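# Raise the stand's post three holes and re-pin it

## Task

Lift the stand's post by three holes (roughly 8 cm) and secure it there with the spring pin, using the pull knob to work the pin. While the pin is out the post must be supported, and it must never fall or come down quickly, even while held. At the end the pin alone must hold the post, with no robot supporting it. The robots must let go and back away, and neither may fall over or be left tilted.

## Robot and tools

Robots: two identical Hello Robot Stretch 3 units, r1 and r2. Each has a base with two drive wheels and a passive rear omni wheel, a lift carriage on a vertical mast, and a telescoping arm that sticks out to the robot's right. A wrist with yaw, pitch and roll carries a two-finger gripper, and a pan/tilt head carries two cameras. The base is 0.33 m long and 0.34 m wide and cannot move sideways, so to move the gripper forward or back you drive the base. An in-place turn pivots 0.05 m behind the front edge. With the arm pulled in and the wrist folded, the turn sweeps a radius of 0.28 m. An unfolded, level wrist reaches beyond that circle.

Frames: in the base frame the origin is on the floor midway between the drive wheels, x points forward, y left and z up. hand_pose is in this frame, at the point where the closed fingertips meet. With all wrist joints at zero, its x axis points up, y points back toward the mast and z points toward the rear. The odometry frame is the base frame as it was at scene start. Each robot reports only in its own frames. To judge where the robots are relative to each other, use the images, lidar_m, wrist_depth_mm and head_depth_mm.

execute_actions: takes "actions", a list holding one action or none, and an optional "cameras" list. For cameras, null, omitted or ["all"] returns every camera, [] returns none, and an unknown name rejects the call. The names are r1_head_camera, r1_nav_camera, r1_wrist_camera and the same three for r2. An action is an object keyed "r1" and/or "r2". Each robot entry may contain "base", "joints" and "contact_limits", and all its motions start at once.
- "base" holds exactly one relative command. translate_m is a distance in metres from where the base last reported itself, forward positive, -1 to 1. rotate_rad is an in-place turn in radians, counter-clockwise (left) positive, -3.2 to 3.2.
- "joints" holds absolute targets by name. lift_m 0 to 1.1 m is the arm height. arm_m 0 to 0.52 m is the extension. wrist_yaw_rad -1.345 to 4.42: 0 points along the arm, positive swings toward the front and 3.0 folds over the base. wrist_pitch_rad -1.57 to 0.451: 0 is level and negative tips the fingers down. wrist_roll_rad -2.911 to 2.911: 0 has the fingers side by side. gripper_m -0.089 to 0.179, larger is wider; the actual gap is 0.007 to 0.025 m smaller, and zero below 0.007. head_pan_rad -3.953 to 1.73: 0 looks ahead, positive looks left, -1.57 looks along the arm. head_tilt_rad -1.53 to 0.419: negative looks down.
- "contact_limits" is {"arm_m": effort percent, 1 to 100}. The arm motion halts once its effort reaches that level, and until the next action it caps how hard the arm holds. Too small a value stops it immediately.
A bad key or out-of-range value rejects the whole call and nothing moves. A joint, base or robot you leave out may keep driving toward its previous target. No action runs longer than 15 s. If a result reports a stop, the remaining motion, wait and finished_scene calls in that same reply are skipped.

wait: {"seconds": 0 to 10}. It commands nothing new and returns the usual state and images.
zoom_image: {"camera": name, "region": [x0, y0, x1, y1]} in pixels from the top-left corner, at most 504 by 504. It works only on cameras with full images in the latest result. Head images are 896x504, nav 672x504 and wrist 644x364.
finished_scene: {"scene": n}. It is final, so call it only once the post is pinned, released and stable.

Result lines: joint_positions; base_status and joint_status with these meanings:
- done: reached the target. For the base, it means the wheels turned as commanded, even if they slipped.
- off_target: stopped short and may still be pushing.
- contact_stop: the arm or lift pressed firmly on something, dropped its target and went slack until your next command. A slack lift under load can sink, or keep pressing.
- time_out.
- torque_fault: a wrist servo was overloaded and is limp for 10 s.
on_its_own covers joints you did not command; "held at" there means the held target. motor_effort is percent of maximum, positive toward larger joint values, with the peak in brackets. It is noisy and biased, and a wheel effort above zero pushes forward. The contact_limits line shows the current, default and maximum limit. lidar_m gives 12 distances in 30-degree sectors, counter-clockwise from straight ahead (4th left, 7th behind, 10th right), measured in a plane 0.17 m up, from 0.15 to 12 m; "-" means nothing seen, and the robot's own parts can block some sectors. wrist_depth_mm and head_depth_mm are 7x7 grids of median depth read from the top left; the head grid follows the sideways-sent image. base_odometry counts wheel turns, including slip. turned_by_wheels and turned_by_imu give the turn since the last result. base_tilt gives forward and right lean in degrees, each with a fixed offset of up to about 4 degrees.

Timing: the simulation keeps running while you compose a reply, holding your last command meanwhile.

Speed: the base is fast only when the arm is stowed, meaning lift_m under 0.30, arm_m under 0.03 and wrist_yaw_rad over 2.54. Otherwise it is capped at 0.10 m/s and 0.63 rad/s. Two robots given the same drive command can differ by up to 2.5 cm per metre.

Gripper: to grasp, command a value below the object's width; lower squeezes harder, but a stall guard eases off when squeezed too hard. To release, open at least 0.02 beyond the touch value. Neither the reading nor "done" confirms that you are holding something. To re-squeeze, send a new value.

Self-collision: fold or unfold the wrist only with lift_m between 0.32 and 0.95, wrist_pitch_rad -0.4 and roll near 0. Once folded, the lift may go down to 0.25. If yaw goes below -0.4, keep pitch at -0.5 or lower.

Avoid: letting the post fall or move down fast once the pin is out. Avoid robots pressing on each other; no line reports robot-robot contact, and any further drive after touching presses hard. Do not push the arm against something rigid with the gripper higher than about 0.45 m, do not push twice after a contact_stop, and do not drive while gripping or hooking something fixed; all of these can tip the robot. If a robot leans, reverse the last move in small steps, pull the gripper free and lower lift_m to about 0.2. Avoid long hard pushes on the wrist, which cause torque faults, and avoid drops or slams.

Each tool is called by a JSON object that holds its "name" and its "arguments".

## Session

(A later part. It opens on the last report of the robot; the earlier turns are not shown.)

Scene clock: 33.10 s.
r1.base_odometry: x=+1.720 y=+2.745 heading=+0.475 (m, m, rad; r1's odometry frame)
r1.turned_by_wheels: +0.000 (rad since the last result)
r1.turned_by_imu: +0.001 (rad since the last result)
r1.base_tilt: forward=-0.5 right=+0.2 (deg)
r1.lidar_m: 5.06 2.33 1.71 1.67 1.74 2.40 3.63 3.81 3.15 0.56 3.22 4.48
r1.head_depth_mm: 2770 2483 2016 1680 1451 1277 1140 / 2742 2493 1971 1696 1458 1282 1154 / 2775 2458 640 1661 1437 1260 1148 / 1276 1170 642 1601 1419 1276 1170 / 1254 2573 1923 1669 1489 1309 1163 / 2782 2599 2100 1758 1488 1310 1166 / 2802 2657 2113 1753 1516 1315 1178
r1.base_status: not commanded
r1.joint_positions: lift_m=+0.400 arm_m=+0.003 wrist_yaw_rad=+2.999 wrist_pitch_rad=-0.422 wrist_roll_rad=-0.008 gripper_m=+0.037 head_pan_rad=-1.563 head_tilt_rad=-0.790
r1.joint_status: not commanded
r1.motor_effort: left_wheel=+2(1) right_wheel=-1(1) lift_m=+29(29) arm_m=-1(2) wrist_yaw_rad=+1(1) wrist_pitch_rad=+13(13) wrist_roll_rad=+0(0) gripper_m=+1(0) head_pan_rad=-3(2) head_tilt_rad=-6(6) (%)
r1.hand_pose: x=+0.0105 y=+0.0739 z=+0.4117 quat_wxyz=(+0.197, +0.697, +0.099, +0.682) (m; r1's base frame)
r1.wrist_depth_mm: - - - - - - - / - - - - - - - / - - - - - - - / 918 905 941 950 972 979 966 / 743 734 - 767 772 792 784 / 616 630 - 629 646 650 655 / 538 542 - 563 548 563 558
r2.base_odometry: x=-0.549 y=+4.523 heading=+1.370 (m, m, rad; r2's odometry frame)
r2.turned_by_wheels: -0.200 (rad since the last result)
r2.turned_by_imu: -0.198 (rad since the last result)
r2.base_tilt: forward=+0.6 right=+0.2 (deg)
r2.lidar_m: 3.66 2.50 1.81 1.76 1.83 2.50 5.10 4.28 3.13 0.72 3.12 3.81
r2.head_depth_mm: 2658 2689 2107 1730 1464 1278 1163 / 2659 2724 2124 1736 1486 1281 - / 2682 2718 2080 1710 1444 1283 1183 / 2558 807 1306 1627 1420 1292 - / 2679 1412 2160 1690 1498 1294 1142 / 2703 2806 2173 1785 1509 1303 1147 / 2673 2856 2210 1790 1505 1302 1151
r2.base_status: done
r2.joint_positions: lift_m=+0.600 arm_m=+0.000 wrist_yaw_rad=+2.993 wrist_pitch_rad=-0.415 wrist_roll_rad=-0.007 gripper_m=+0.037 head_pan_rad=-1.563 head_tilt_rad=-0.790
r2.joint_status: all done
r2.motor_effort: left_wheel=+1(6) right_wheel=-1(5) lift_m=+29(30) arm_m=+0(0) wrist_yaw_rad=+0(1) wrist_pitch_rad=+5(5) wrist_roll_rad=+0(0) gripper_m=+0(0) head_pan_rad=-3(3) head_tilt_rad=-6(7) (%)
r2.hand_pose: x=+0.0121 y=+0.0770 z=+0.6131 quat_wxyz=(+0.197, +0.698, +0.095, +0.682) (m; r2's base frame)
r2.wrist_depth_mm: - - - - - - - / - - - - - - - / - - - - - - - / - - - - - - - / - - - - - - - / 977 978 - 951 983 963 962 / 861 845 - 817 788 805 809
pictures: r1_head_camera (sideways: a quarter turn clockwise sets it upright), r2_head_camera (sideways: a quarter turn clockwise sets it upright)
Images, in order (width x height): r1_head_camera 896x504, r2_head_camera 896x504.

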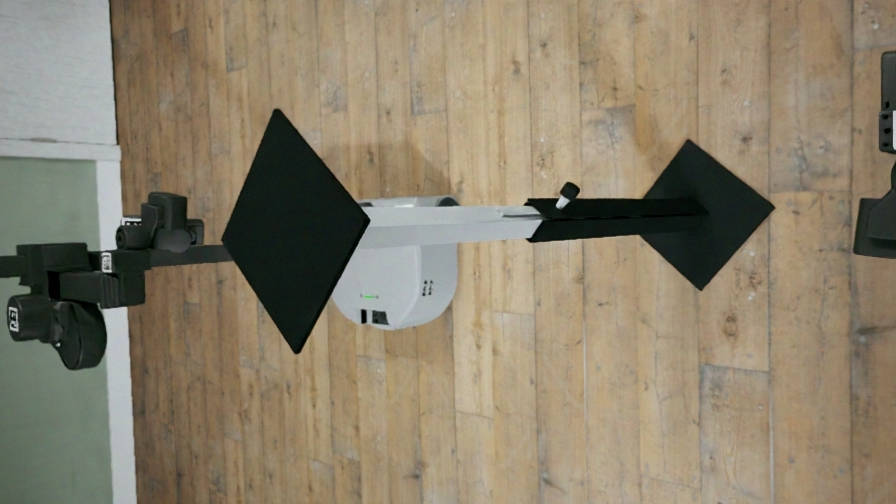

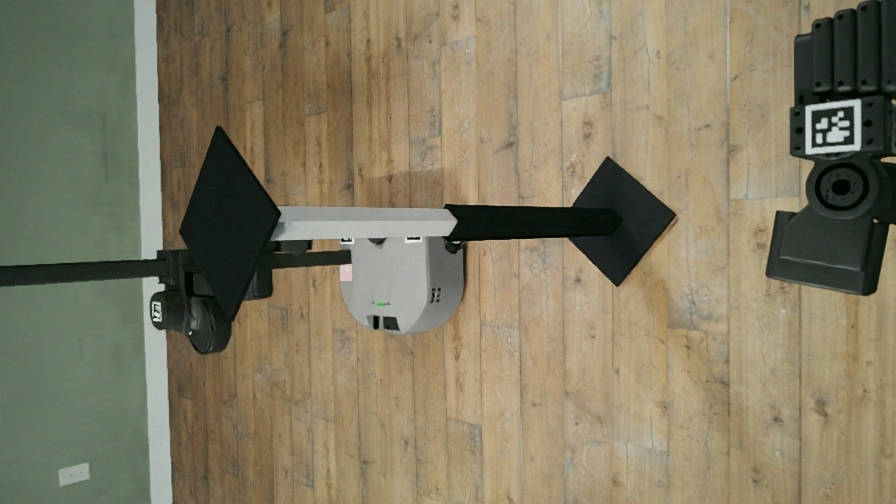

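{"name": "execute_actions", "arguments": {"actions": [{"r1":{"base":{"rotate_rad":0.24},"joints":{"lift_m":0.29}},"r2":{"base":{"translate_m":-0.28},"joints":{"wrist_yaw_rad":0.855,"gripper_m":0.15}}}], "cameras": []}}

{"name": "execute_actions", "arguments": {"actions": [{"r1":{"base":{"translate_m":-0.545}},"r2":{"joints":{"wrist_pitch_rad":0,"arm_m":0.25,"lift_m":0.68}}}], "cameras": []}}

{"name": "execute_actions", "arguments": {"actions": [{"r1":{"base":{"rotate_rad":0.61},"joints":{"lift_m":0.4}}}], "cameras": []}}

{"name": "execute_actions", "arguments": {"actions": [{"r1":{"joints":{"wrist_yaw_rad":0,"gripper_m":0.1}}}], "cameras": []}}

{"name": "execute_actions", "arguments": {"actions": [{"r1":{"joints":{"wrist_pitch_rad":0}}}], "cameras": ["r1_head_camera","r1_wrist_camera","r2_wrist_camera"]}}

Scene clock: 38.07 s.
r1.base_odometry: x=+1.720 y=+2.745 heading=+0.714 (m, m, rad; r1's odometry frame)
r1.turned_by_wheels: +0.240 (rad since the last result)
r1.turned_by_imu: +0.244 (rad since the last result)
r1.base_tilt: forward=-0.4 right=+0.1 (deg)
r1.lidar_m: 3.36 1.93 1.67 1.67 1.92 3.31 3.62 3.60 0.57 0.56 3.54 5.09
r1.head_depth_mm: 2700 2495 625 1694 1453 1273 1140 / 2739 2494 630 839 1001 1247 1143 / 2825 2381 1730 1669 1471 1279 1150 / 1270 2321 1759 1646 1478 1296 1155 / 2873 2587 2076 1734 1486 1306 1160 / 3027 2595 2100 1748 1496 1310 1170 / 3083 2656 2109 1766 1505 1320 1172
r1.base_status: done
r1.joint_positions: lift_m=+0.290 arm_m=+0.003 wrist_yaw_rad=+2.999 wrist_pitch_rad=-0.422 wrist_roll_rad=-0.008 gripper_m=+0.037 head_pan_rad=-1.563 head_tilt_rad=-0.790
r1.joint_status: all done
r1.motor_effort: left_wheel=-1(3) right_wheel=+4(8) lift_m=+22(27) arm_m=-2(1) wrist_yaw_rad=+0(1) wrist_pitch_rad=+13(13) wrist_roll_rad=+0(0) gripper_m=+0(0) head_pan_rad=-3(2) head_tilt_rad=-7(7) (%)
r1.hand_pose: x=+0.0105 y=+0.0739 z=+0.3021 quat_wxyz=(+0.197, +0.697, +0.099, +0.682) (m; r1's base frame)
r1.wrist_depth_mm: - - - - - - - / - - - - - - - / 935 - 952 1000 - - - / 722 719 736 753 763 761 777 / 585 586 - 611 613 611 631 / 493 515 - 519 503 511 517 / 436 - - - 440 443 438
r2.base_odometry: x=-0.604 y=+4.248 heading=+1.370 (m, m, rad; r2's odometry frame)
r2.turned_by_wheels: +0.000 (rad since the last result)
r2.turned_by_imu: -0.001 (rad since the last result)
r2.base_tilt: forward=+0.5 right=+0.3 (deg)
r2.lidar_m: 3.93 2.50 1.82 1.76 1.82 2.51 4.83 4.28 3.13 1.33 0.77 4.08
r2.head_depth_mm: 2644 2715 2102 1734 1464 1272 1159 / 2683 2707 2122 1738 1469 1285 - / 2659 2744 2139 1729 1485 1286 - / 2680 2764 2145 1752 1487 1295 - / 2656 2792 2096 1683 1486 1296 1125 / 2643 2585 1524 1605 1442 1295 1124 / 2659 2848 1994 1794 1511 1303 1148
r2.base_status: done
r2.joint_positions: lift_m=+0.600 arm_m=+0.000 wrist_yaw_rad=+0.858 wrist_pitch_rad=-0.415 wrist_roll_rad=-0.007 gripper_m=+0.150 head_pan_rad=-1.563 head_tilt_rad=-0.790
r2.joint_status: all done
r2.motor_effort: left_wheel=+1(2) right_wheel=-1(4) lift_m=+29(29) arm_m=+1(0) wrist_yaw_rad=-3(4) wrist_pitch_rad=+5(5) wrist_roll_rad=+1(0) gripper_m=+0(97) head_pan_rad=-3(4) head_tilt_rad=-7(7) (%)
r2.hand_pose: x=+0.1487 y=-0.2924 z=+0.6131 quat_wxyz=(+0.692, +0.420, -0.566, +0.157) (m; r2's base frame)
r2.wrist_depth_mm: - - - - - - - / - - - - - 890 - / - - - - - - - / - - - - - - - / - - - - - - - / 966 957 953 964 914 922 939 / 851 804 820 810 802 786 824
pictures: none
No camera images: the call's "cameras" was empty. Leave "cameras" out to get every camera's image.

Scene clock: 41.63 s.
r1.base_odometry: x=+1.308 y=+2.388 heading=+0.714 (m, m, rad; r1's odometry frame)
r1.turned_by_wheels: +0.000 (rad since the last result)
r1.turned_by_imu: -0.002 (rad since the last result)
r1.base_tilt: forward=-0.4 right=+0.1 (deg)
r1.lidar_m: 3.67 2.10 1.80 1.80 2.08 3.11 3.11 3.45 2.93 2.92 0.68 5.58
r1.head_depth_mm: 2550 2472 1999 1674 1456 1276 1137 / 2634 2510 2026 1701 1462 1282 1140 / 2699 2538 2059 1705 1474 1297 1150 / 2751 2548 2069 1728 1492 1295 1159 / 2845 2584 2071 1737 1488 1299 1160 / 2903 2626 2080 1707 1496 1303 1166 / 2906 2464 1808 1677 1507 1273 1170
r1.base_status: done
r1.joint_positions: lift_m=+0.290 arm_m=+0.003 wrist_yaw_rad=+2.999 wrist_pitch_rad=-0.422 wrist_roll_rad=-0.008 gripper_m=+0.037 head_pan_rad=-1.563 head_tilt_rad=-0.790
r1.joint_status: not commanded
r1.motor_effort: left_wheel=-1(8) right_wheel=+3(6) lift_m=+22(22) arm_m=-2(1) wrist_yaw_rad=+1(1) wrist_pitch_rad=+13(13) wrist_roll_rad=+0(0) gripper_m=+1(0) head_pan_rad=-3(2) head_tilt_rad=-7(7) (%)
r1.hand_pose: x=+0.0105 y=+0.0739 z=+0.3020 quat_wxyz=(+0.197, +0.697, +0.099, +0.682) (m; r1's base frame)
r1.wrist_depth_mm: - - - - - - - / - - - - - - - / 939 - 953 978 982 - - / 718 734 740 750 760 767 788 / 587 593 - 598 618 613 624 / 490 510 - 518 504 510 519 / 432 - - - 438 441 446
r2.base_odometry: x=-0.604 y=+4.248 heading=+1.370 (m, m, rad; r2's odometry frame)
r2.turned_by_wheels: +0.000 (rad since the last result)
r2.turned_by_imu: -0.001 (rad since the last result)
r2.base_tilt: forward=+0.6 right=+0.4 (deg)
r2.lidar_m: 3.93 2.50 1.83 1.76 1.83 2.50 4.80 4.29 3.11 3.00 0.77 4.11
r2.head_depth_mm: 2656 2686 2112 1731 1503 - - / 2656 2760 2120 1829 1436 1281 1126 / 2660 2728 2132 1842 1435 1283 1135 / 2683 2726 2156 1844 1460 1293 1136 / 2680 2772 2183 1814 1480 1295 1141 / 2672 2812 2167 1676 1439 1299 1143 / 2689 2841 1991 1794 1501 1306 1147
r2.base_status: not commanded
r2.joint_positions: lift_m=+0.680 arm_m=+0.250 wrist_yaw_rad=+0.856 wrist_pitch_rad=-0.021 wrist_roll_rad=-0.007 gripper_m=+0.150 head_pan_rad=-1.563 head_tilt_rad=-0.790
r2.joint_status: all done
r2.motor_effort: left_wheel=+1(1) right_wheel=-1(1) lift_m=+29(30) arm_m=+5(7) wrist_yaw_rad=-1(3) wrist_pitch_rad=+8(8) wrist_roll_rad=+0(0) gripper_m=+0(1) head_pan_rad=-3(3) head_tilt_rad=-6(7) (%)
r2.hand_pose: x=+0.1718 y=-0.5622 z=+0.7890 quat_wxyz=(+0.649, +0.299, -0.638, +0.288) (m; r2's base frame)
r2.wrist_depth_mm: - - - - - - - / - - - - 339 - - / - - - - - - - / - - - - - - - / - - - - - - - / - - - - - - - / - - - - - - -
pictures: none
No camera images: the call's "cameras" was empty. Leave "cameras" out to get every camera's image.

Scene clock: 43.47 s.
r1.base_odometry: x=+1.308 y=+2.388 heading=+1.324 (m, m, rad; r1's odometry frame)
r1.turned_by_wheels: +0.610 (rad since the last result)
r1.turned_by_imu: +0.619 (rad since the last result)
r1.base_tilt: forward=-0.4 right=+0.1 (deg)
r1.lidar_m: 2.00 1.80 1.81 2.20 3.11 3.13 3.27 2.93 1.40 0.68 5.57 3.18
r1.head_depth_mm: 3010 2327 1831 1682 1446 1279 1144 / 3004 2489 1783 1682 1463 1279 1154 / 1126 1005 1985 1709 1465 1288 1148 / 3242 758 1946 1648 1422 1294 1173 / 3439 2607 2018 1739 1488 1301 1159 / 3474 2627 2091 1748 1498 1309 1166 / 3540 2649 2117 1771 1504 1316 1174
r1.base_status: done
r1.joint_positions: lift_m=+0.400 arm_m=+0.003 wrist_yaw_rad=+2.999 wrist_pitch_rad=-0.421 wrist_roll_rad=-0.008 gripper_m=+0.037 head_pan_rad=-1.563 head_tilt_rad=-0.790
r1.joint_status: all done
r1.motor_effort: left_wheel=-1(7) right_wheel=+4(10) lift_m=+30(32) arm_m=-1(1) wrist_yaw_rad=+1(1) wrist_pitch_rad=+12(13) wrist_roll_rad=+0(0) gripper_m=+0(0) head_pan_rad=-1(2) head_tilt_rad=-6(6) (%)
r1.hand_pose: x=+0.0105 y=+0.0740 z=+0.4117 quat_wxyz=(+0.197, +0.697, +0.099, +0.682) (m; r1's base frame)
r1.wrist_depth_mm: - - - - - - - / - - - - - - - / - - - - - - - / 932 916 948 958 972 973 989 / 731 740 - 760 772 774 789 / 620 630 - 636 638 651 652 / 531 546 - 563 556 557 561
r2.base_odometry: x=-0.604 y=+4.248 heading=+1.370 (m, m, rad; r2's odometry frame)
r2.turned_by_wheels: +0.000 (rad since the last result)
r2.turned_by_imu: +0.000 (rad since the last result)
r2.base_tilt: forward=+0.6 right=+0.0 (deg)
r2.lidar_m: 3.93 2.51 1.82 1.76 1.83 2.50 4.81 4.27 3.12 3.00 0.77 4.10
r2.head_depth_mm: 2670 2701 2110 1730 1491 - - / 2682 2719 2120 1829 1445 1279 1131 / 2649 2735 2146 1849 1445 1280 1130 / 2707 2765 2143 1851 1457 1289 1133 / 2675 2777 2166 1819 1492 1292 1142 / 2682 2819 2190 1665 1442 1296 1144 / 2655 2864 2005 1778 1503 1302 1146
r2.base_status: not commanded
r2.joint_positions: lift_m=+0.680 arm_m=+0.250 wrist_yaw_rad=+0.856 wrist_pitch_rad=-0.021 wrist_roll_rad=-0.007 gripper_m=+0.150 head_pan_rad=-1.563 head_tilt_rad=-0.790
r2.joint_status: not commanded
r2.motor_effort: left_wheel=+1(1) right_wheel=+0(1) lift_m=+29(29) arm_m=+5(6) wrist_yaw_rad=-1(1) wrist_pitch_rad=+8(7) wrist_roll_rad=+0(0) gripper_m=-1(0) head_pan_rad=-3(2) head_tilt_rad=-7(6) (%)
r2.hand_pose: x=+0.1718 y=-0.5622 z=+0.7890 quat_wxyz=(+0.649, +0.299, -0.638, +0.288) (m; r2's base frame)
r2.wrist_depth_mm: - - - - - - - / - - - - 336 - - / - - - - - - - / - - - - - - - / - - - - - - - / - - - - - - - / - - - - - - -
pictures: none
No camera images: the call's "cameras" was empty. Leave "cameras" out to get every camera's image.

Scene clock: 45.97 s.
r1.base_odometry: x=+1.308 y=+2.388 heading=+1.324 (m, m, rad; r1's odometry frame)
r1.turned_by_wheels: +0.000 (rad since the last result)
r1.turned_by_imu: +0.000 (rad since the last result)
r1.base_tilt: forward=-0.4 right=+0.1 (deg)
r1.lidar_m: 2.00 1.80 1.81 2.19 3.10 3.13 3.27 2.93 1.40 0.68 5.59 3.20
r1.head_depth_mm: 2952 2329 1826 1687 1456 1278 1137 / 2986 2491 1771 1680 1458 1285 1152 / 1129 1007 1991 1709 1469 1297 1203 / 3287 759 1943 1652 1428 1306 1155 / 3430 2577 2034 1729 1483 1310 1158 / 3432 2619 2101 1741 1499 1312 1168 / 3533 2631 2123 1770 1502 1319 1171
r1.base_status: not commanded
r1.joint_positions: lift_m=+0.400 arm_m=+0.003 wrist_yaw_rad=+0.002 wrist_pitch_rad=-0.421 wrist_roll_rad=-0.008 gripper_m=+0.100 head_pan_rad=-1.563 head_tilt_rad=-0.790
r1.joint_status: all done
r1.motor_effort: left_wheel=-1(1) right_wheel=+4(4) lift_m=+29(29) arm_m=-1(1) wrist_yaw_rad=-2(2) wrist_pitch_rad=+13(12) wrist_roll_rad=+0(0) gripper_m=+1(89) head_pan_rad=-4(2) head_tilt_rad=-6(7) (%)
r1.hand_pose: x=-0.0211 y=-0.3717 z=+0.4117 quat_wxyz=(+0.695, +0.149, -0.688, -0.147) (m; r1's base frame)
r1.wrist_depth_mm: - - - - - - - / - - - - - - - / - - - - - - - / 921 937 932 926 965 968 999 / 729 754 763 754 794 780 766 / 628 624 624 628 620 652 650 / 533 539 550 549 553 557 560
r2.base_odometry: x=-0.604 y=+4.248 heading=+1.370 (m, m, rad; r2's odometry frame)
r2.turned_by_wheels: +0.000 (rad since the last result)
r2.turned_by_imu: -0.001 (rad since the last result)
r2.base_tilt: forward=+0.6 right=+0.3 (deg)
r2.lidar_m: 3.94 2.50 1.82 1.76 1.83 2.50 4.82 4.26 3.14 2.99 0.77 4.10
r2.head_depth_mm: 2623 2669 2101 1728 1492 - - / 2657 2733 2098 1829 1444 1275 1128 / 2671 2720 2143 1844 1444 1283 1131 / 2655 2750 2162 1840 1464 1290 1135 / 2658 2786 2173 1805 1483 1297 1139 / 2653 2794 2160 1676 1445 1301 1145 / 2664 2834 2006 1792 1513 1299 1145
r2.base_status: not commanded
r2.joint_positions: lift_m=+0.680 arm_m=+0.250 wrist_yaw_rad=+0.856 wrist_pitch_rad=-0.021 wrist_roll_rad=-0.007 gripper_m=+0.150 head_pan_rad=-1.563 head_tilt_rad=-0.790
r2.joint_status: not commanded
r2.motor_effort: left_wheel=+1(1) right_wheel=-1(1) lift_m=+29(29) arm_m=+5(5) wrist_yaw_rad=-1(2) wrist_pitch_rad=+8(8) wrist_roll_rad=+1(0) gripper_m=-2(0) head_pan_rad=-5(3) head_tilt_rad=-6(7) (%)
r2.hand_pose: x=+0.1718 y=-0.5622 z=+0.7890 quat_wxyz=(+0.649, +0.299, -0.638, +0.288) (m; r2's base frame)
r2.wrist_depth_mm: - - - - - - - / - - - - 340 - - / - - - - - - - / - - - - - - - / - - - - - - - / - - - - - - - / - - - - - - -
pictures: none
No camera images: the call's "cameras" was empty. Leave "cameras" out to get every camera's image.

Scene clock: 47.00 s.
r1.base_odometry: x=+1.308 y=+2.388 heading=+1.324 (m, m, rad; r1's odometry frame)
r1.turned_by_wheels: +0.000 (rad since the last result)
r1.turned_by_imu: +0.000 (rad since the last result)
r1.base_tilt: forward=-0.5 right=+0.1 (deg)
r1.lidar_m: 2.00 1.80 1.81 2.19 3.11 3.12 3.28 2.93 1.40 0.68 5.55 3.20
r1.head_depth_mm: 2948 2325 1823 1675 1453 1279 1136 / 2997 2500 1773 1681 1462 1278 1153 / 1129 1009 1986 1707 1466 1293 - / 3249 758 1950 1645 1427 1287 1150 / 3451 2578 2020 1738 1488 1303 1158 / 3446 2603 2092 1747 1501 1311 1172 / 3553 2659 2113 1763 1506 1319 1177
r1.base_status: not commanded
r1.joint_positions: lift_m=+0.400 arm_m=+0.003 wrist_yaw_rad=+0.002 wrist_pitch_rad=-0.026 wrist_roll_rad=-0.008 gripper_m=+0.100 head_pan_rad=-1.563 head_tilt_rad=-0.790
r1.joint_status: all done
r1.motor_effort: left_wheel=-2(2) right_wheel=+4(3) lift_m=+30(29) arm_m=-1(1) wrist_yaw_rad=-2(3) wrist_pitch_rad=+15(15) wrist_roll_rad=+0(0) gripper_m=+0(0) head_pan_rad=-2(3) head_tilt_rad=-7(7) (%)
r1.hand_pose: x=-0.0210 y=-0.4033 z=+0.5077 quat_wxyz=(+0.710, +0.010, -0.704, -0.009) (m; r1's base frame)
r1.wrist_depth_mm: - - - 781 - - - / - - - - - - - / - - - - - - - / - - - - - - - / - - - - - - - / - - - - - - - / 808 815 828 783 820 815 822
r2.base_odometry: x=-0.604 y=+4.248 heading=+1.370 (m, m, rad; r2's odometry frame)
r2.turned_by_wheels: +0.000 (rad since the last result)
r2.turned_by_imu: +0.000 (rad since the last result)
r2.base_tilt: forward=+0.6 right=+0.3 (deg)
r2.lidar_m: 3.94 2.51 1.82 1.76 1.83 2.49 4.82 4.29 3.12 3.00 0.77 4.11
r2.head_depth_mm: 2674 2710 2124 1731 1496 - - / 2664 2731 2144 1824 1450 1279 1127 / 2659 2741 2132 1855 1450 1286 1130 / 2673 2769 2147 1865 1461 1287 1139 / 2657 2794 2179 1812 1490 1295 1144 / 2681 2836 2190 1671 1443 1299 1143 / 2654 2881 2010 1793 1505 1306 1150
r2.base_status: not commanded
r2.joint_positions: lift_m=+0.680 arm_m=+0.250 wrist_yaw_rad=+0.856 wrist_pitch_rad=-0.021 wrist_roll_rad=-0.007 gripper_m=+0.150 head_pan_rad=-1.563 head_tilt_rad=-0.790
r2.joint_status: not commanded
r2.motor_effort: left_wheel=+1(1) right_wheel=-1(1) lift_m=+29(29) arm_m=+5(6) wrist_yaw_rad=-1(1) wrist_pitch_rad=+7(8) wrist_roll_rad=+1(0) gripper_m=+0(0) head_pan_rad=-3(2) head_tilt_rad=-6(6) (%)
r2.hand_pose: x=+0.1718 y=-0.5622 z=+0.7890 quat_wxyz=(+0.649, +0.299, -0.638, +0.288) (m; r2's base frame)
r2.wrist_depth_mm: - - - - - - - / - - - - 338 - - / - - - - - - - / - - - - - - - / - - - - - - - / - - - - - - - / - - - - - - -
pictures: r1_head_camera (sideways: a quarter turn clockwise sets it upright), r1_wrist_camera, r2_wrist_camera
Images, in order (width x height): r1_head_camera 896x504, r1_wrist_camera 644x364, r2_wrist_camera 644x364.

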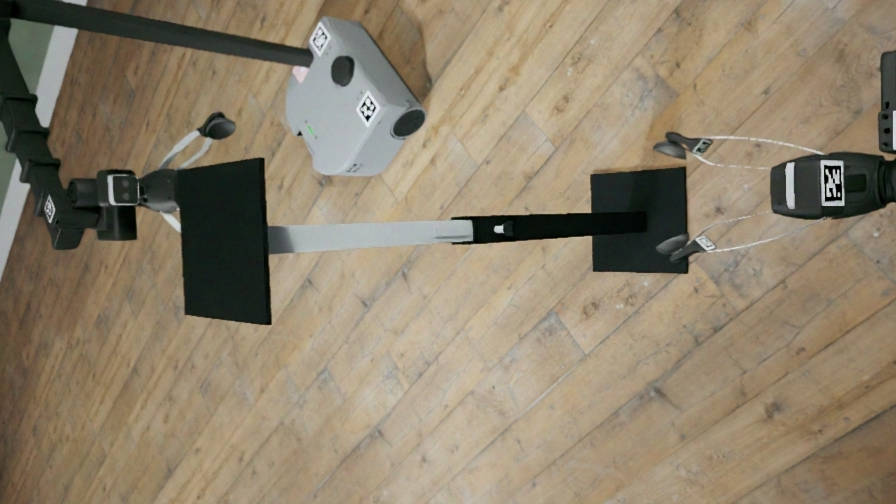

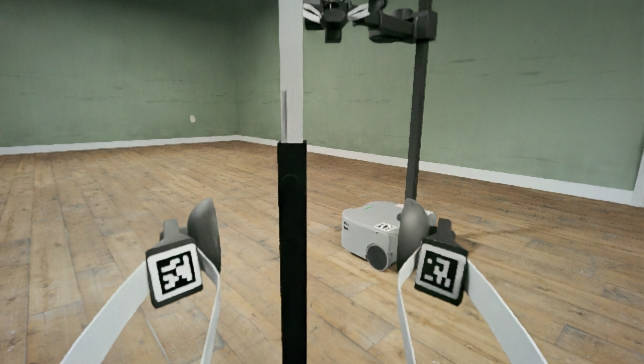

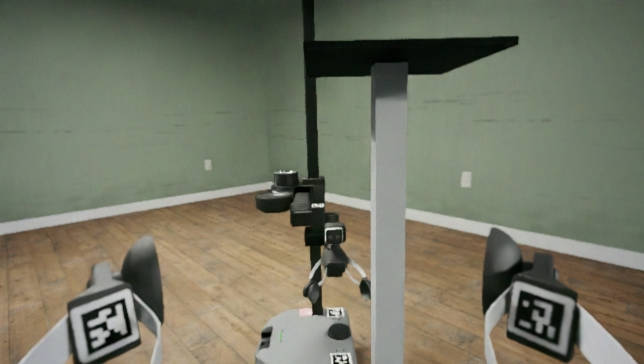

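{"name": "execute_actions", "arguments": {"actions": [{"r1":{"base":{"translate_m":0.025},"joints":{"arm_m":0.14}},"r2":{"base":{"translate_m":0.05},"joints":{"arm_m":0.39,"lift_m":0.64}}}], "cameras": ["r1_head_camera","r1_wrist_camera","r2_wrist_camera"]}}

Scene clock: 49.57 s.
r1.base_odometry: x=+1.314 y=+2.412 heading=+1.324 (m, m, rad; r1's odometry frame)
r1.turned_by_wheels: +0.000 (rad since the last result)
r1.turned_by_imu: +0.000 (rad since the last result)
r1.base_tilt: forward=-0.4 right=+0.1 (deg)
r1.lidar_m: 1.98 1.79 1.79 2.17 3.13 3.15 3.26 2.95 1.39 0.68 5.57 3.17
r1.head_depth_mm: 2882 2420 1722 1672 1451 1276 1150 / 2904 2521 1768 1663 1461 1306 1112 / 3345 750 1889 1676 1432 - 1133 / 3342 755 1911 1683 1459 1298 1155 / 3429 2600 2066 1735 1493 1302 1160 / 3490 2616 2109 1750 1495 1314 1167 / 3525 2624 2120 1762 1506 1320 1173
r1.base_status: done
r1.joint_positions: lift_m=+0.400 arm_m=+0.140 wrist_yaw_rad=+0.001 wrist_pitch_rad=-0.025 wrist_roll_rad=-0.008 gripper_m=+0.100 head_pan_rad=-1.563 head_tilt_rad=-0.790
r1.joint_status: all done
r1.motor_effort: left_wheel=-2(3) right_wheel=+3(8) lift_m=+29(29) arm_m=+2(3) wrist_yaw_rad=-1(2) wrist_pitch_rad=+15(15) wrist_roll_rad=+0(0) gripper_m=+0(0) head_pan_rad=-2(1) head_tilt_rad=-6(6) (%)
r1.hand_pose: x=-0.0213 y=-0.5401 z=+0.5079 quat_wxyz=(+0.710, +0.010, -0.704, -0.009) (m; r1's base frame)
r1.wrist_depth_mm: - - - 749 - - - / - - - - - - - / - - - - - - - / - - - - - - - / - - - - - - - / - - - 971 - - - / 800 813 814 751 829 820 804
r2.base_odometry: x=-0.595 y=+4.297 heading=+1.370 (m, m, rad; r2's odometry frame)
r2.turned_by_wheels: +0.000 (rad since the last result)
r2.turned_by_imu: -0.001 (rad since the last result)
r2.base_tilt: forward=+0.5 right=+0.4 (deg)
r2.lidar_m: 3.89 2.51 1.81 1.76 1.83 2.50 4.87 4.31 3.11 0.77 0.75 4.06
r2.head_depth_mm: 2660 2670 2109 1729 1474 1287 - / 2647 2710 2117 1768 1440 1268 1130 / 2669 2739 2162 1654 1486 1284 1130 / 2692 2769 2211 1677 1481 1290 1133 / 2665 2784 2143 1721 1419 1297 1140 / 2683 826 1980 1667 1509 1299 1146 / 2682 2839 2107 1694 1503 1301 1146
r2.base_status: done
r2.joint_positions: lift_m=+0.640 arm_m=+0.390 wrist_yaw_rad=+0.856 wrist_pitch_rad=-0.020 wrist_roll_rad=-0.007 gripper_m=+0.150 head_pan_rad=-1.563 head_tilt_rad=-0.790
r2.joint_status: all done
r2.motor_effort: left_wheel=+1(6) right_wheel=-1(3) lift_m=+17(25) arm_m=+5(5) wrist_yaw_rad=-2(1) wrist_pitch_rad=+8(8) wrist_roll_rad=+0(0) gripper_m=+0(0) head_pan_rad=-2(3) head_tilt_rad=-7(6) (%)
r2.hand_pose: x=+0.1718 y=-0.7022 z=+0.7497 quat_wxyz=(+0.649, +0.299, -0.638, +0.288) (m; r2's base frame)
r2.wrist_depth_mm: - - - 197 - - - / - - - 202 - - - / - - - 207 - - - / - - - 213 - - - / - - - 217 - - - / - - - 224 - - - / - - - 457 - - -
pictures: r1_head_camera (sideways: a quarter turn clockwise sets it upright), r1_wrist_camera, r2_wrist_camera
Images, in order (width x height): r1_head_camera 896x504, r1_wrist_camera 644x364, r2_wrist_camera 644x364.

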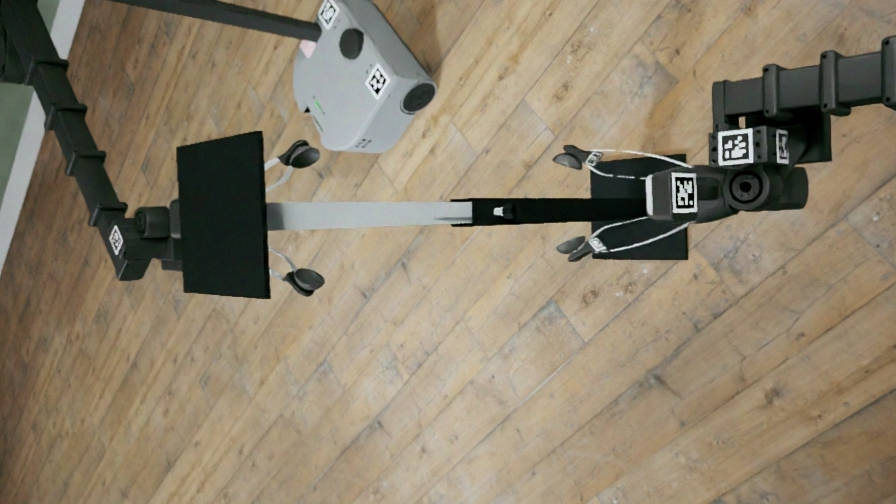

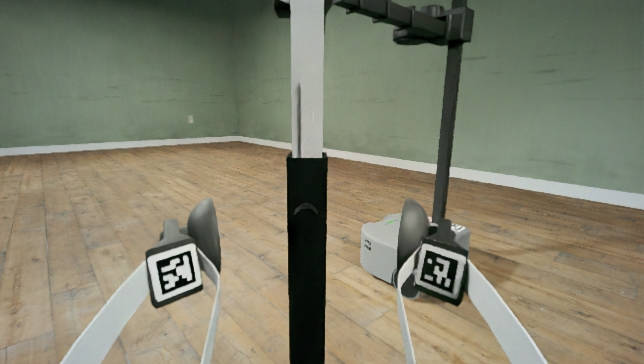

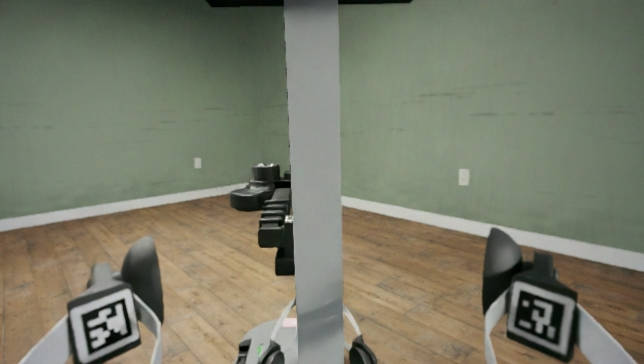

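{"name": "execute_actions", "arguments": {"actions": [{"r1":{"joints":{"arm_m":0.2,"lift_m":0.38}},"r2":{"base":{"translate_m":0.04},"joints":{"arm_m":0.42}}}], "cameras": []}}

{"name": "execute_actions", "arguments": {"actions": [{"r2":{"joints":{"gripper_m":0.05}}}], "cameras": ["r1_head_camera","r1_wrist_camera","r2_wrist_camera","r2_head_camera"]}}

Scene clock: 52.13 s.
r1.base_odometry: x=+1.314 y=+2.412 heading=+1.324 (m, m, rad; r1's odometry frame)
r1.turned_by_wheels: +0.000 (rad since the last result)
r1.turned_by_imu: +0.000 (rad since the last result)
r1.base_tilt: forward=-0.5 right=+0.1 (deg)
r1.lidar_m: 1.98 1.79 1.79 2.17 3.13 3.14 3.30 2.95 1.37 0.68 5.56 3.16
r1.head_depth_mm: 1300 2478 1719 1639 1452 1273 1140 / 3009 2501 1765 1659 1447 1340 1140 / 3350 748 1930 1664 1466 - 1150 / 3360 757 1896 1686 1456 1295 1157 / 3428 2582 2069 1735 1489 1304 1158 / 3485 2627 2091 1753 1503 1315 1168 / 3520 2654 2127 1765 1513 1322 1174
r1.base_status: not commanded
r1.joint_positions: lift_m=+0.380 arm_m=+0.200 wrist_yaw_rad=+0.001 wrist_pitch_rad=-0.025 wrist_roll_rad=-0.008 gripper_m=+0.100 head_pan_rad=-1.563 head_tilt_rad=-0.790
r1.joint_status: all done
r1.motor_effort: left_wheel=-1(2) right_wheel=+4(4) lift_m=+23(22) arm_m=+2(2) wrist_yaw_rad=-1(1) wrist_pitch_rad=+15(15) wrist_roll_rad=+0(0) gripper_m=+0(1) head_pan_rad=-2(2) head_tilt_rad=-6(7) (%)
r1.hand_pose: x=-0.0213 y=-0.6001 z=+0.4884 quat_wxyz=(+0.710, +0.009, -0.704, -0.009) (m; r1's base frame)
r1.wrist_depth_mm: - - - - - - - / - - - - - - - / - - - - - - - / - - - 249 - - - / - - - 258 - - - / - - - 272 923 - - / 780 783 789 724 794 787 807
r2.base_odometry: x=-0.587 y=+4.336 heading=+1.370 (m, m, rad; r2's odometry frame)
r2.turned_by_wheels: +0.000 (rad since the last result)
r2.turned_by_imu: -0.001 (rad since the last result)
r2.base_tilt: forward=+0.5 right=+0.3 (deg)
r2.lidar_m: 3.84 2.50 1.80 1.76 1.83 2.51 4.89 4.27 3.13 0.74 0.76 4.00
r2.head_depth_mm: 2662 2719 2124 1729 1472 1285 - / 2674 2723 2119 1709 1441 1271 1126 / 2657 2720 2203 1685 1482 1285 1132 / 2648 2783 2226 1683 1503 1285 1136 / 2654 2793 2180 1121 1423 1292 1141 / 2676 820 1984 1686 1501 1297 1140 / 2683 2864 2198 1623 1508 1309 1148
r2.base_status: done
r2.joint_positions: lift_m=+0.640 arm_m=+0.420 wrist_yaw_rad=+0.856 wrist_pitch_rad=-0.020 wrist_roll_rad=-0.007 gripper_m=+0.150 head_pan_rad=-1.563 head_tilt_rad=-0.790
r2.joint_status: all done
r2.motor_effort: left_wheel=+1(4) right_wheel=-1(3) lift_m=+17(17) arm_m=+6(3) wrist_yaw_rad=-1(2) wrist_pitch_rad=+7(7) wrist_roll_rad=+0(0) gripper_m=+0(0) head_pan_rad=-3(4) head_tilt_rad=-6(6) (%)
r2.hand_pose: x=+0.1718 y=-0.7322 z=+0.7497 quat_wxyz=(+0.649, +0.299, -0.638, +0.288) (m; r2's base frame)
r2.wrist_depth_mm: - - - 148 - - - / - - - 152 - - - / - - - 157 - - - / - - - 160 - - - / - - - 164 - - - / - - - 169 - - - / - - - 175 - - -
pictures: none
No camera images: the call's "cameras" was empty. Leave "cameras" out to get every camera's image.

Scene clock: 53.63 s.
r1.base_odometry: x=+1.314 y=+2.412 heading=+1.324 (m, m, rad; r1's odometry frame)
r1.turned_by_wheels: +0.000 (rad since the last result)
r1.turned_by_imu: +0.000 (rad since the last result)
r1.base_tilt: forward=-0.4 right=+0.1 (deg)
r1.lidar_m: 1.98 1.78 1.79 2.17 3.12 3.15 3.29 2.95 1.36 0.68 5.58 3.17
r1.head_depth_mm: 1297 2491 1719 1645 1452 1270 1140 / 3004 2530 1804 1653 1461 1337 1137 / 3340 749 1889 1670 1468 - 1150 / 3406 756 1915 1684 1467 1296 1155 / 3423 2576 2080 1729 1488 1305 1158 / 3471 2618 2099 1742 1498 1305 1169 / 3528 2651 2115 1758 1511 1316 1172
r1.base_status: not commanded
r1.joint_positions: lift_m=+0.380 arm_m=+0.200 wrist_yaw_rad=+0.001 wrist_pitch_rad=-0.025 wrist_roll_rad=-0.008 gripper_m=+0.100 head_pan_rad=-1.563 head_tilt_rad=-0.790
r1.joint_status: not commanded
r1.motor_effort: left_wheel=-1(1) right_wheel=+4(3) lift_m=+22(22) arm_m=+3(3) wrist_yaw_rad=-1(1) wrist_pitch_rad=+15(15) wrist_roll_rad=+0(0) gripper_m=+0(1) head_pan_rad=-2(2) head_tilt_rad=-6(7) (%)
r1.hand_pose: x=-0.0213 y=-0.6001 z=+0.4884 quat_wxyz=(+0.710, +0.009, -0.704, -0.009) (m; r1's base frame)
r1.wrist_depth_mm: - - - - - - - / - - - - - - - / - - - - - - - / - - - 249 - - - / - - - 260 - - - / - - - 272 963 - - / 801 787 796 744 804 815 789
r2.base_odometry: x=-0.587 y=+4.336 heading=+1.370 (m, m, rad; r2's odometry frame)
r2.turned_by_wheels: +0.000 (rad since the last result)
r2.turned_by_imu: +0.000 (rad since the last result)
r2.base_tilt: forward=+0.6 right=+0.4 (deg)
r2.lidar_m: 3.85 2.51 1.80 1.76 1.83 2.50 4.92 4.29 3.12 0.74 0.76 4.01
r2.head_depth_mm: 2654 2683 2102 1723 1465 1284 - / 2663 2734 2131 1712 1445 1265 1131 / 2688 2733 2200 1693 1486 1283 1136 / 2647 2752 2217 1677 1494 1290 1139 / 2698 2800 2204 1638 1412 1299 1140 / 2663 822 1994 1701 1495 1300 1142 / 2672 2854 2179 1626 1504 1307 1149
r2.base_status: not commanded
r2.joint_positions: lift_m=+0.640 arm_m=+0.420 wrist_yaw_rad=+0.856 wrist_pitch_rad=-0.020 wrist_roll_rad=-0.007 gripper_m=+0.050 head_pan_rad=-1.563 head_tilt_rad=-0.790
r2.joint_status: all done
r2.motor_effort: left_wheel=+1(1) right_wheel=-2(1) lift_m=+17(17) arm_m=+5(5) wrist_yaw_rad=-2(2) wrist_pitch_rad=+8(7) wrist_roll_rad=+0(0) gripper_m=-1(98) head_pan_rad=-4(3) head_tilt_rad=-7(7) (%)
r2.hand_pose: x=+0.1718 y=-0.7322 z=+0.7497 quat_wxyz=(+0.649, +0.299, -0.638, +0.288) (m; r2's base frame)
r2.wrist_depth_mm: - - - 149 - - - / - - - 152 - - - / - - - 156 - - - / - - - 160 - - - / - - - 164 - - - / - - - 169 - - - / - - - 174 - - -
pictures: r1_head_camera (sideways: a quarter turn clockwise sets it upright), r1_wrist_camera, r2_head_camera (sideways: a quarter turn clockwise sets it upright), r2_wrist_camera
Images, in order (width x height): r1_head_camera 896x504, r1_wrist_camera 644x364, r2_head_camera 896x504, r2_wrist_camera 644x364.

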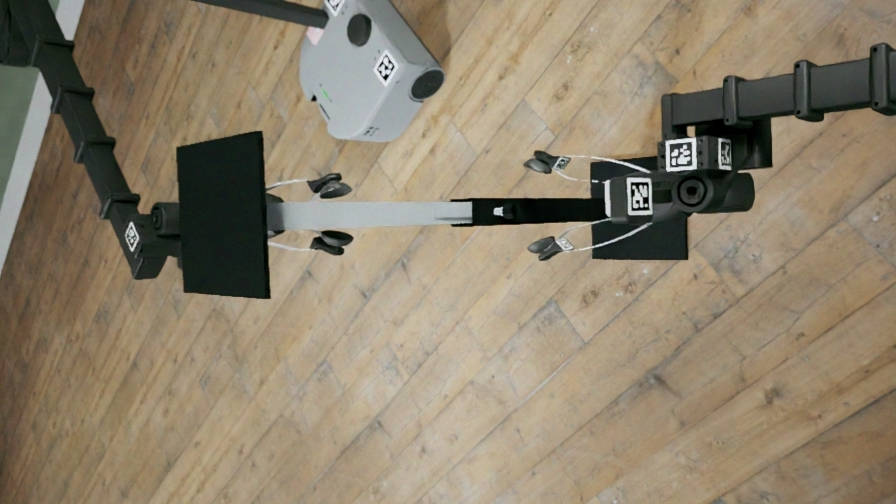

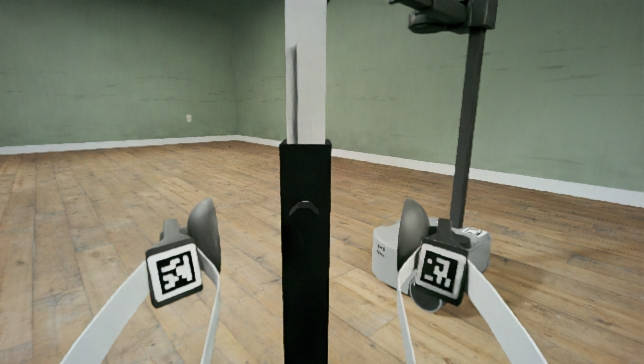

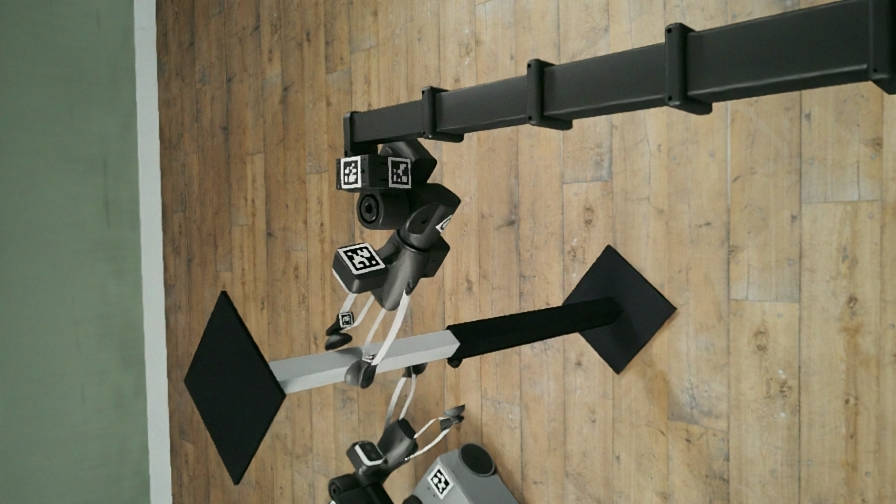

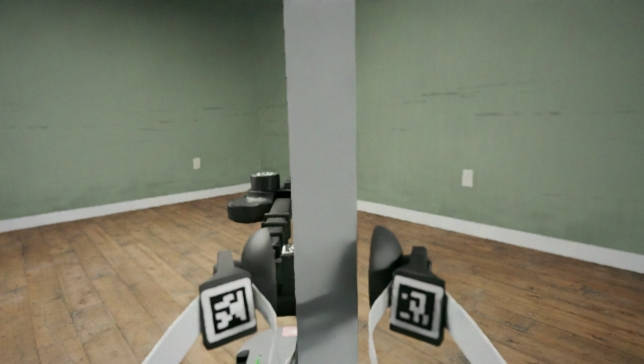

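{"name": "execute_actions", "arguments": {"actions": [{"r1":{"base":{"translate_m":0.003},"joints":{"arm_m":0.23,"gripper_m":0.045}},"r2":{"joints":{"gripper_m":-0.04}}}], "cameras": ["r1_head_camera","r1_wrist_camera","r2_wrist_camera"]}}

{"name": "zoom_image", "arguments": {"camera": "r1_head_camera", "region": [280,130,620,290]}}

Scene clock: 55.33 s.
r1.base_odometry: x=+1.315 y=+2.415 heading=+1.324 (m, m, rad; r1's odometry frame)
r1.turned_by_wheels: +0.000 (rad since the last result)
r1.turned_by_imu: +0.000 (rad since the last result)
r1.base_tilt: forward=-0.4 right=+0.1 (deg)
r1.lidar_m: 1.98 1.78 1.79 2.17 3.12 3.15 3.31 2.95 1.37 0.68 5.57 3.16
r1.head_depth_mm: 2830 2480 1714 1640 1445 1274 1150 / 2993 2500 1815 1657 1462 1304 1145 / 3301 747 1934 1661 1472 - 1144 / 3398 757 1950 1714 1485 1295 1154 / 3389 2588 2087 1730 1489 1301 1161 / 3482 2622 2086 1746 1498 1310 1169 / 3537 2652 2103 1761 1507 1322 1172
r1.base_status: done
r1.joint_positions: lift_m=+0.380 arm_m=+0.230 wrist_yaw_rad=+0.001 wrist_pitch_rad=-0.025 wrist_roll_rad=-0.008 gripper_m=+0.045 head_pan_rad=-1.563 head_tilt_rad=-0.790
r1.joint_status: all done
r1.motor_effort: left_wheel=-1(3) right_wheel=+4(9) lift_m=+22(22) arm_m=+2(3) wrist_yaw_rad=-1(1) wrist_pitch_rad=+15(15) wrist_roll_rad=+0(0) gripper_m=+0(84) head_pan_rad=-2(2) head_tilt_rad=-6(7) (%)
r1.hand_pose: x=-0.0213 y=-0.6301 z=+0.4884 quat_wxyz=(+0.710, +0.009, -0.704, -0.009) (m; r1's base frame)
r1.wrist_depth_mm: - - - - - - - / - - - - - - - / - - - - - - - / - - - 216 - - - / - - - 219 - - - / - - 964 234 865 995 - / 782 782 795 726 807 798 810
r2.base_odometry: x=-0.587 y=+4.336 heading=+1.370 (m, m, rad; r2's odometry frame)
r2.turned_by_wheels: +0.000 (rad since the last result)
r2.turned_by_imu: -0.001 (rad since the last result)
r2.base_tilt: forward=+0.6 right=+0.2 (deg)
r2.lidar_m: 3.84 2.51 1.80 1.76 1.82 2.50 4.92 4.28 3.14 0.74 0.76 4.00
r2.head_depth_mm: 2671 2673 2101 1725 1473 1285 - / 2662 2705 2126 1724 1448 1270 1126 / 2674 2754 2205 1683 1485 1284 1131 / 2682 2756 2207 1682 1491 1290 1136 / 2672 2798 2227 1637 1419 1301 1139 / 2673 820 1986 1736 1504 1301 1141 / 2655 2832 2184 1613 1502 1301 1152
r2.base_status: not commanded
r2.joint_positions: lift_m=+0.640 arm_m=+0.420 wrist_yaw_rad=+0.854 wrist_pitch_rad=-0.021 wrist_roll_rad=-0.007 gripper_m=-0.039 head_pan_rad=-1.563 head_tilt_rad=-0.790
r2.joint_status: all done
r2.motor_effort: left_wheel=-3(3) right_wheel=+7(7) lift_m=+17(17) arm_m=+5(5) wrist_yaw_rad=+0(2) wrist_pitch_rad=+8(8) wrist_roll_rad=+0(0) gripper_m=-29(100) head_pan_rad=-4(4) head_tilt_rad=-7(6) (%)
r2.hand_pose: x=+0.1714 y=-0.7327 z=+0.7496 quat_wxyz=(+0.649, +0.299, -0.638, +0.287) (m; r2's base frame)
r2.wrist_depth_mm: - - - 149 - - - / - - - 153 - - - / - - - 157 - - - / - - - 161 - - - / - - - 165 - - - / - - - 169 - - - / - - - 175 - - -
pictures: r1_head_camera (sideways: a quarter turn clockwise sets it upright), r1_wrist_camera, r2_wrist_camera
Images, in order (width x height): r1_head_camera 896x504, r1_wrist_camera 644x364, r2_wrist_camera 644x364.

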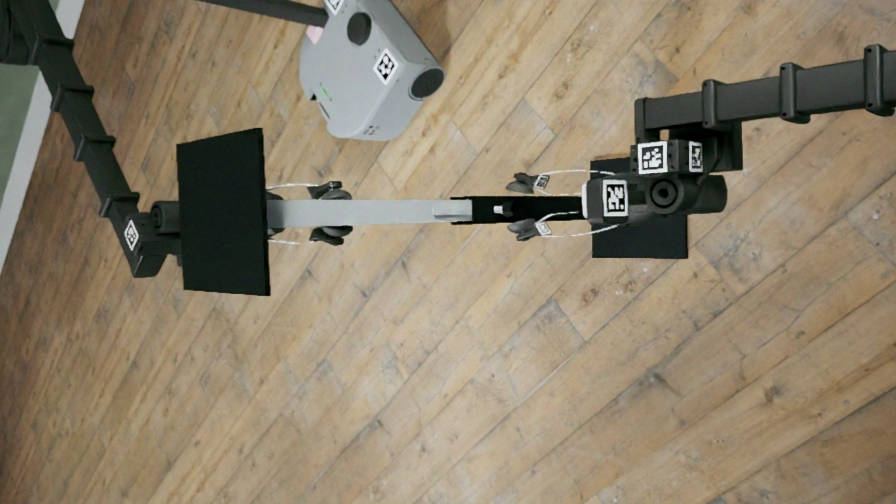

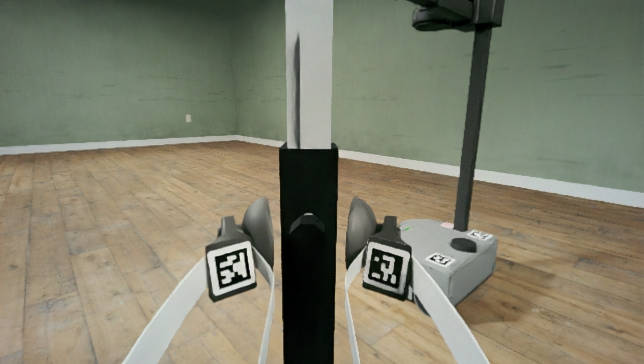

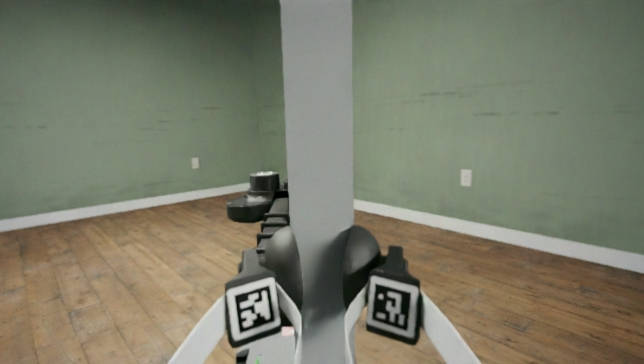

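Region (280, 130, 620, 290) of r1_head_camera's 896x504 image, scaled by 1.482, with more detail than that image has; it fills the top 237 rows of this view, and the rest is white.

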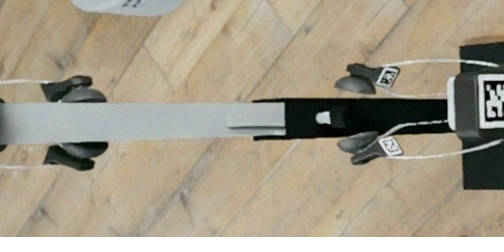

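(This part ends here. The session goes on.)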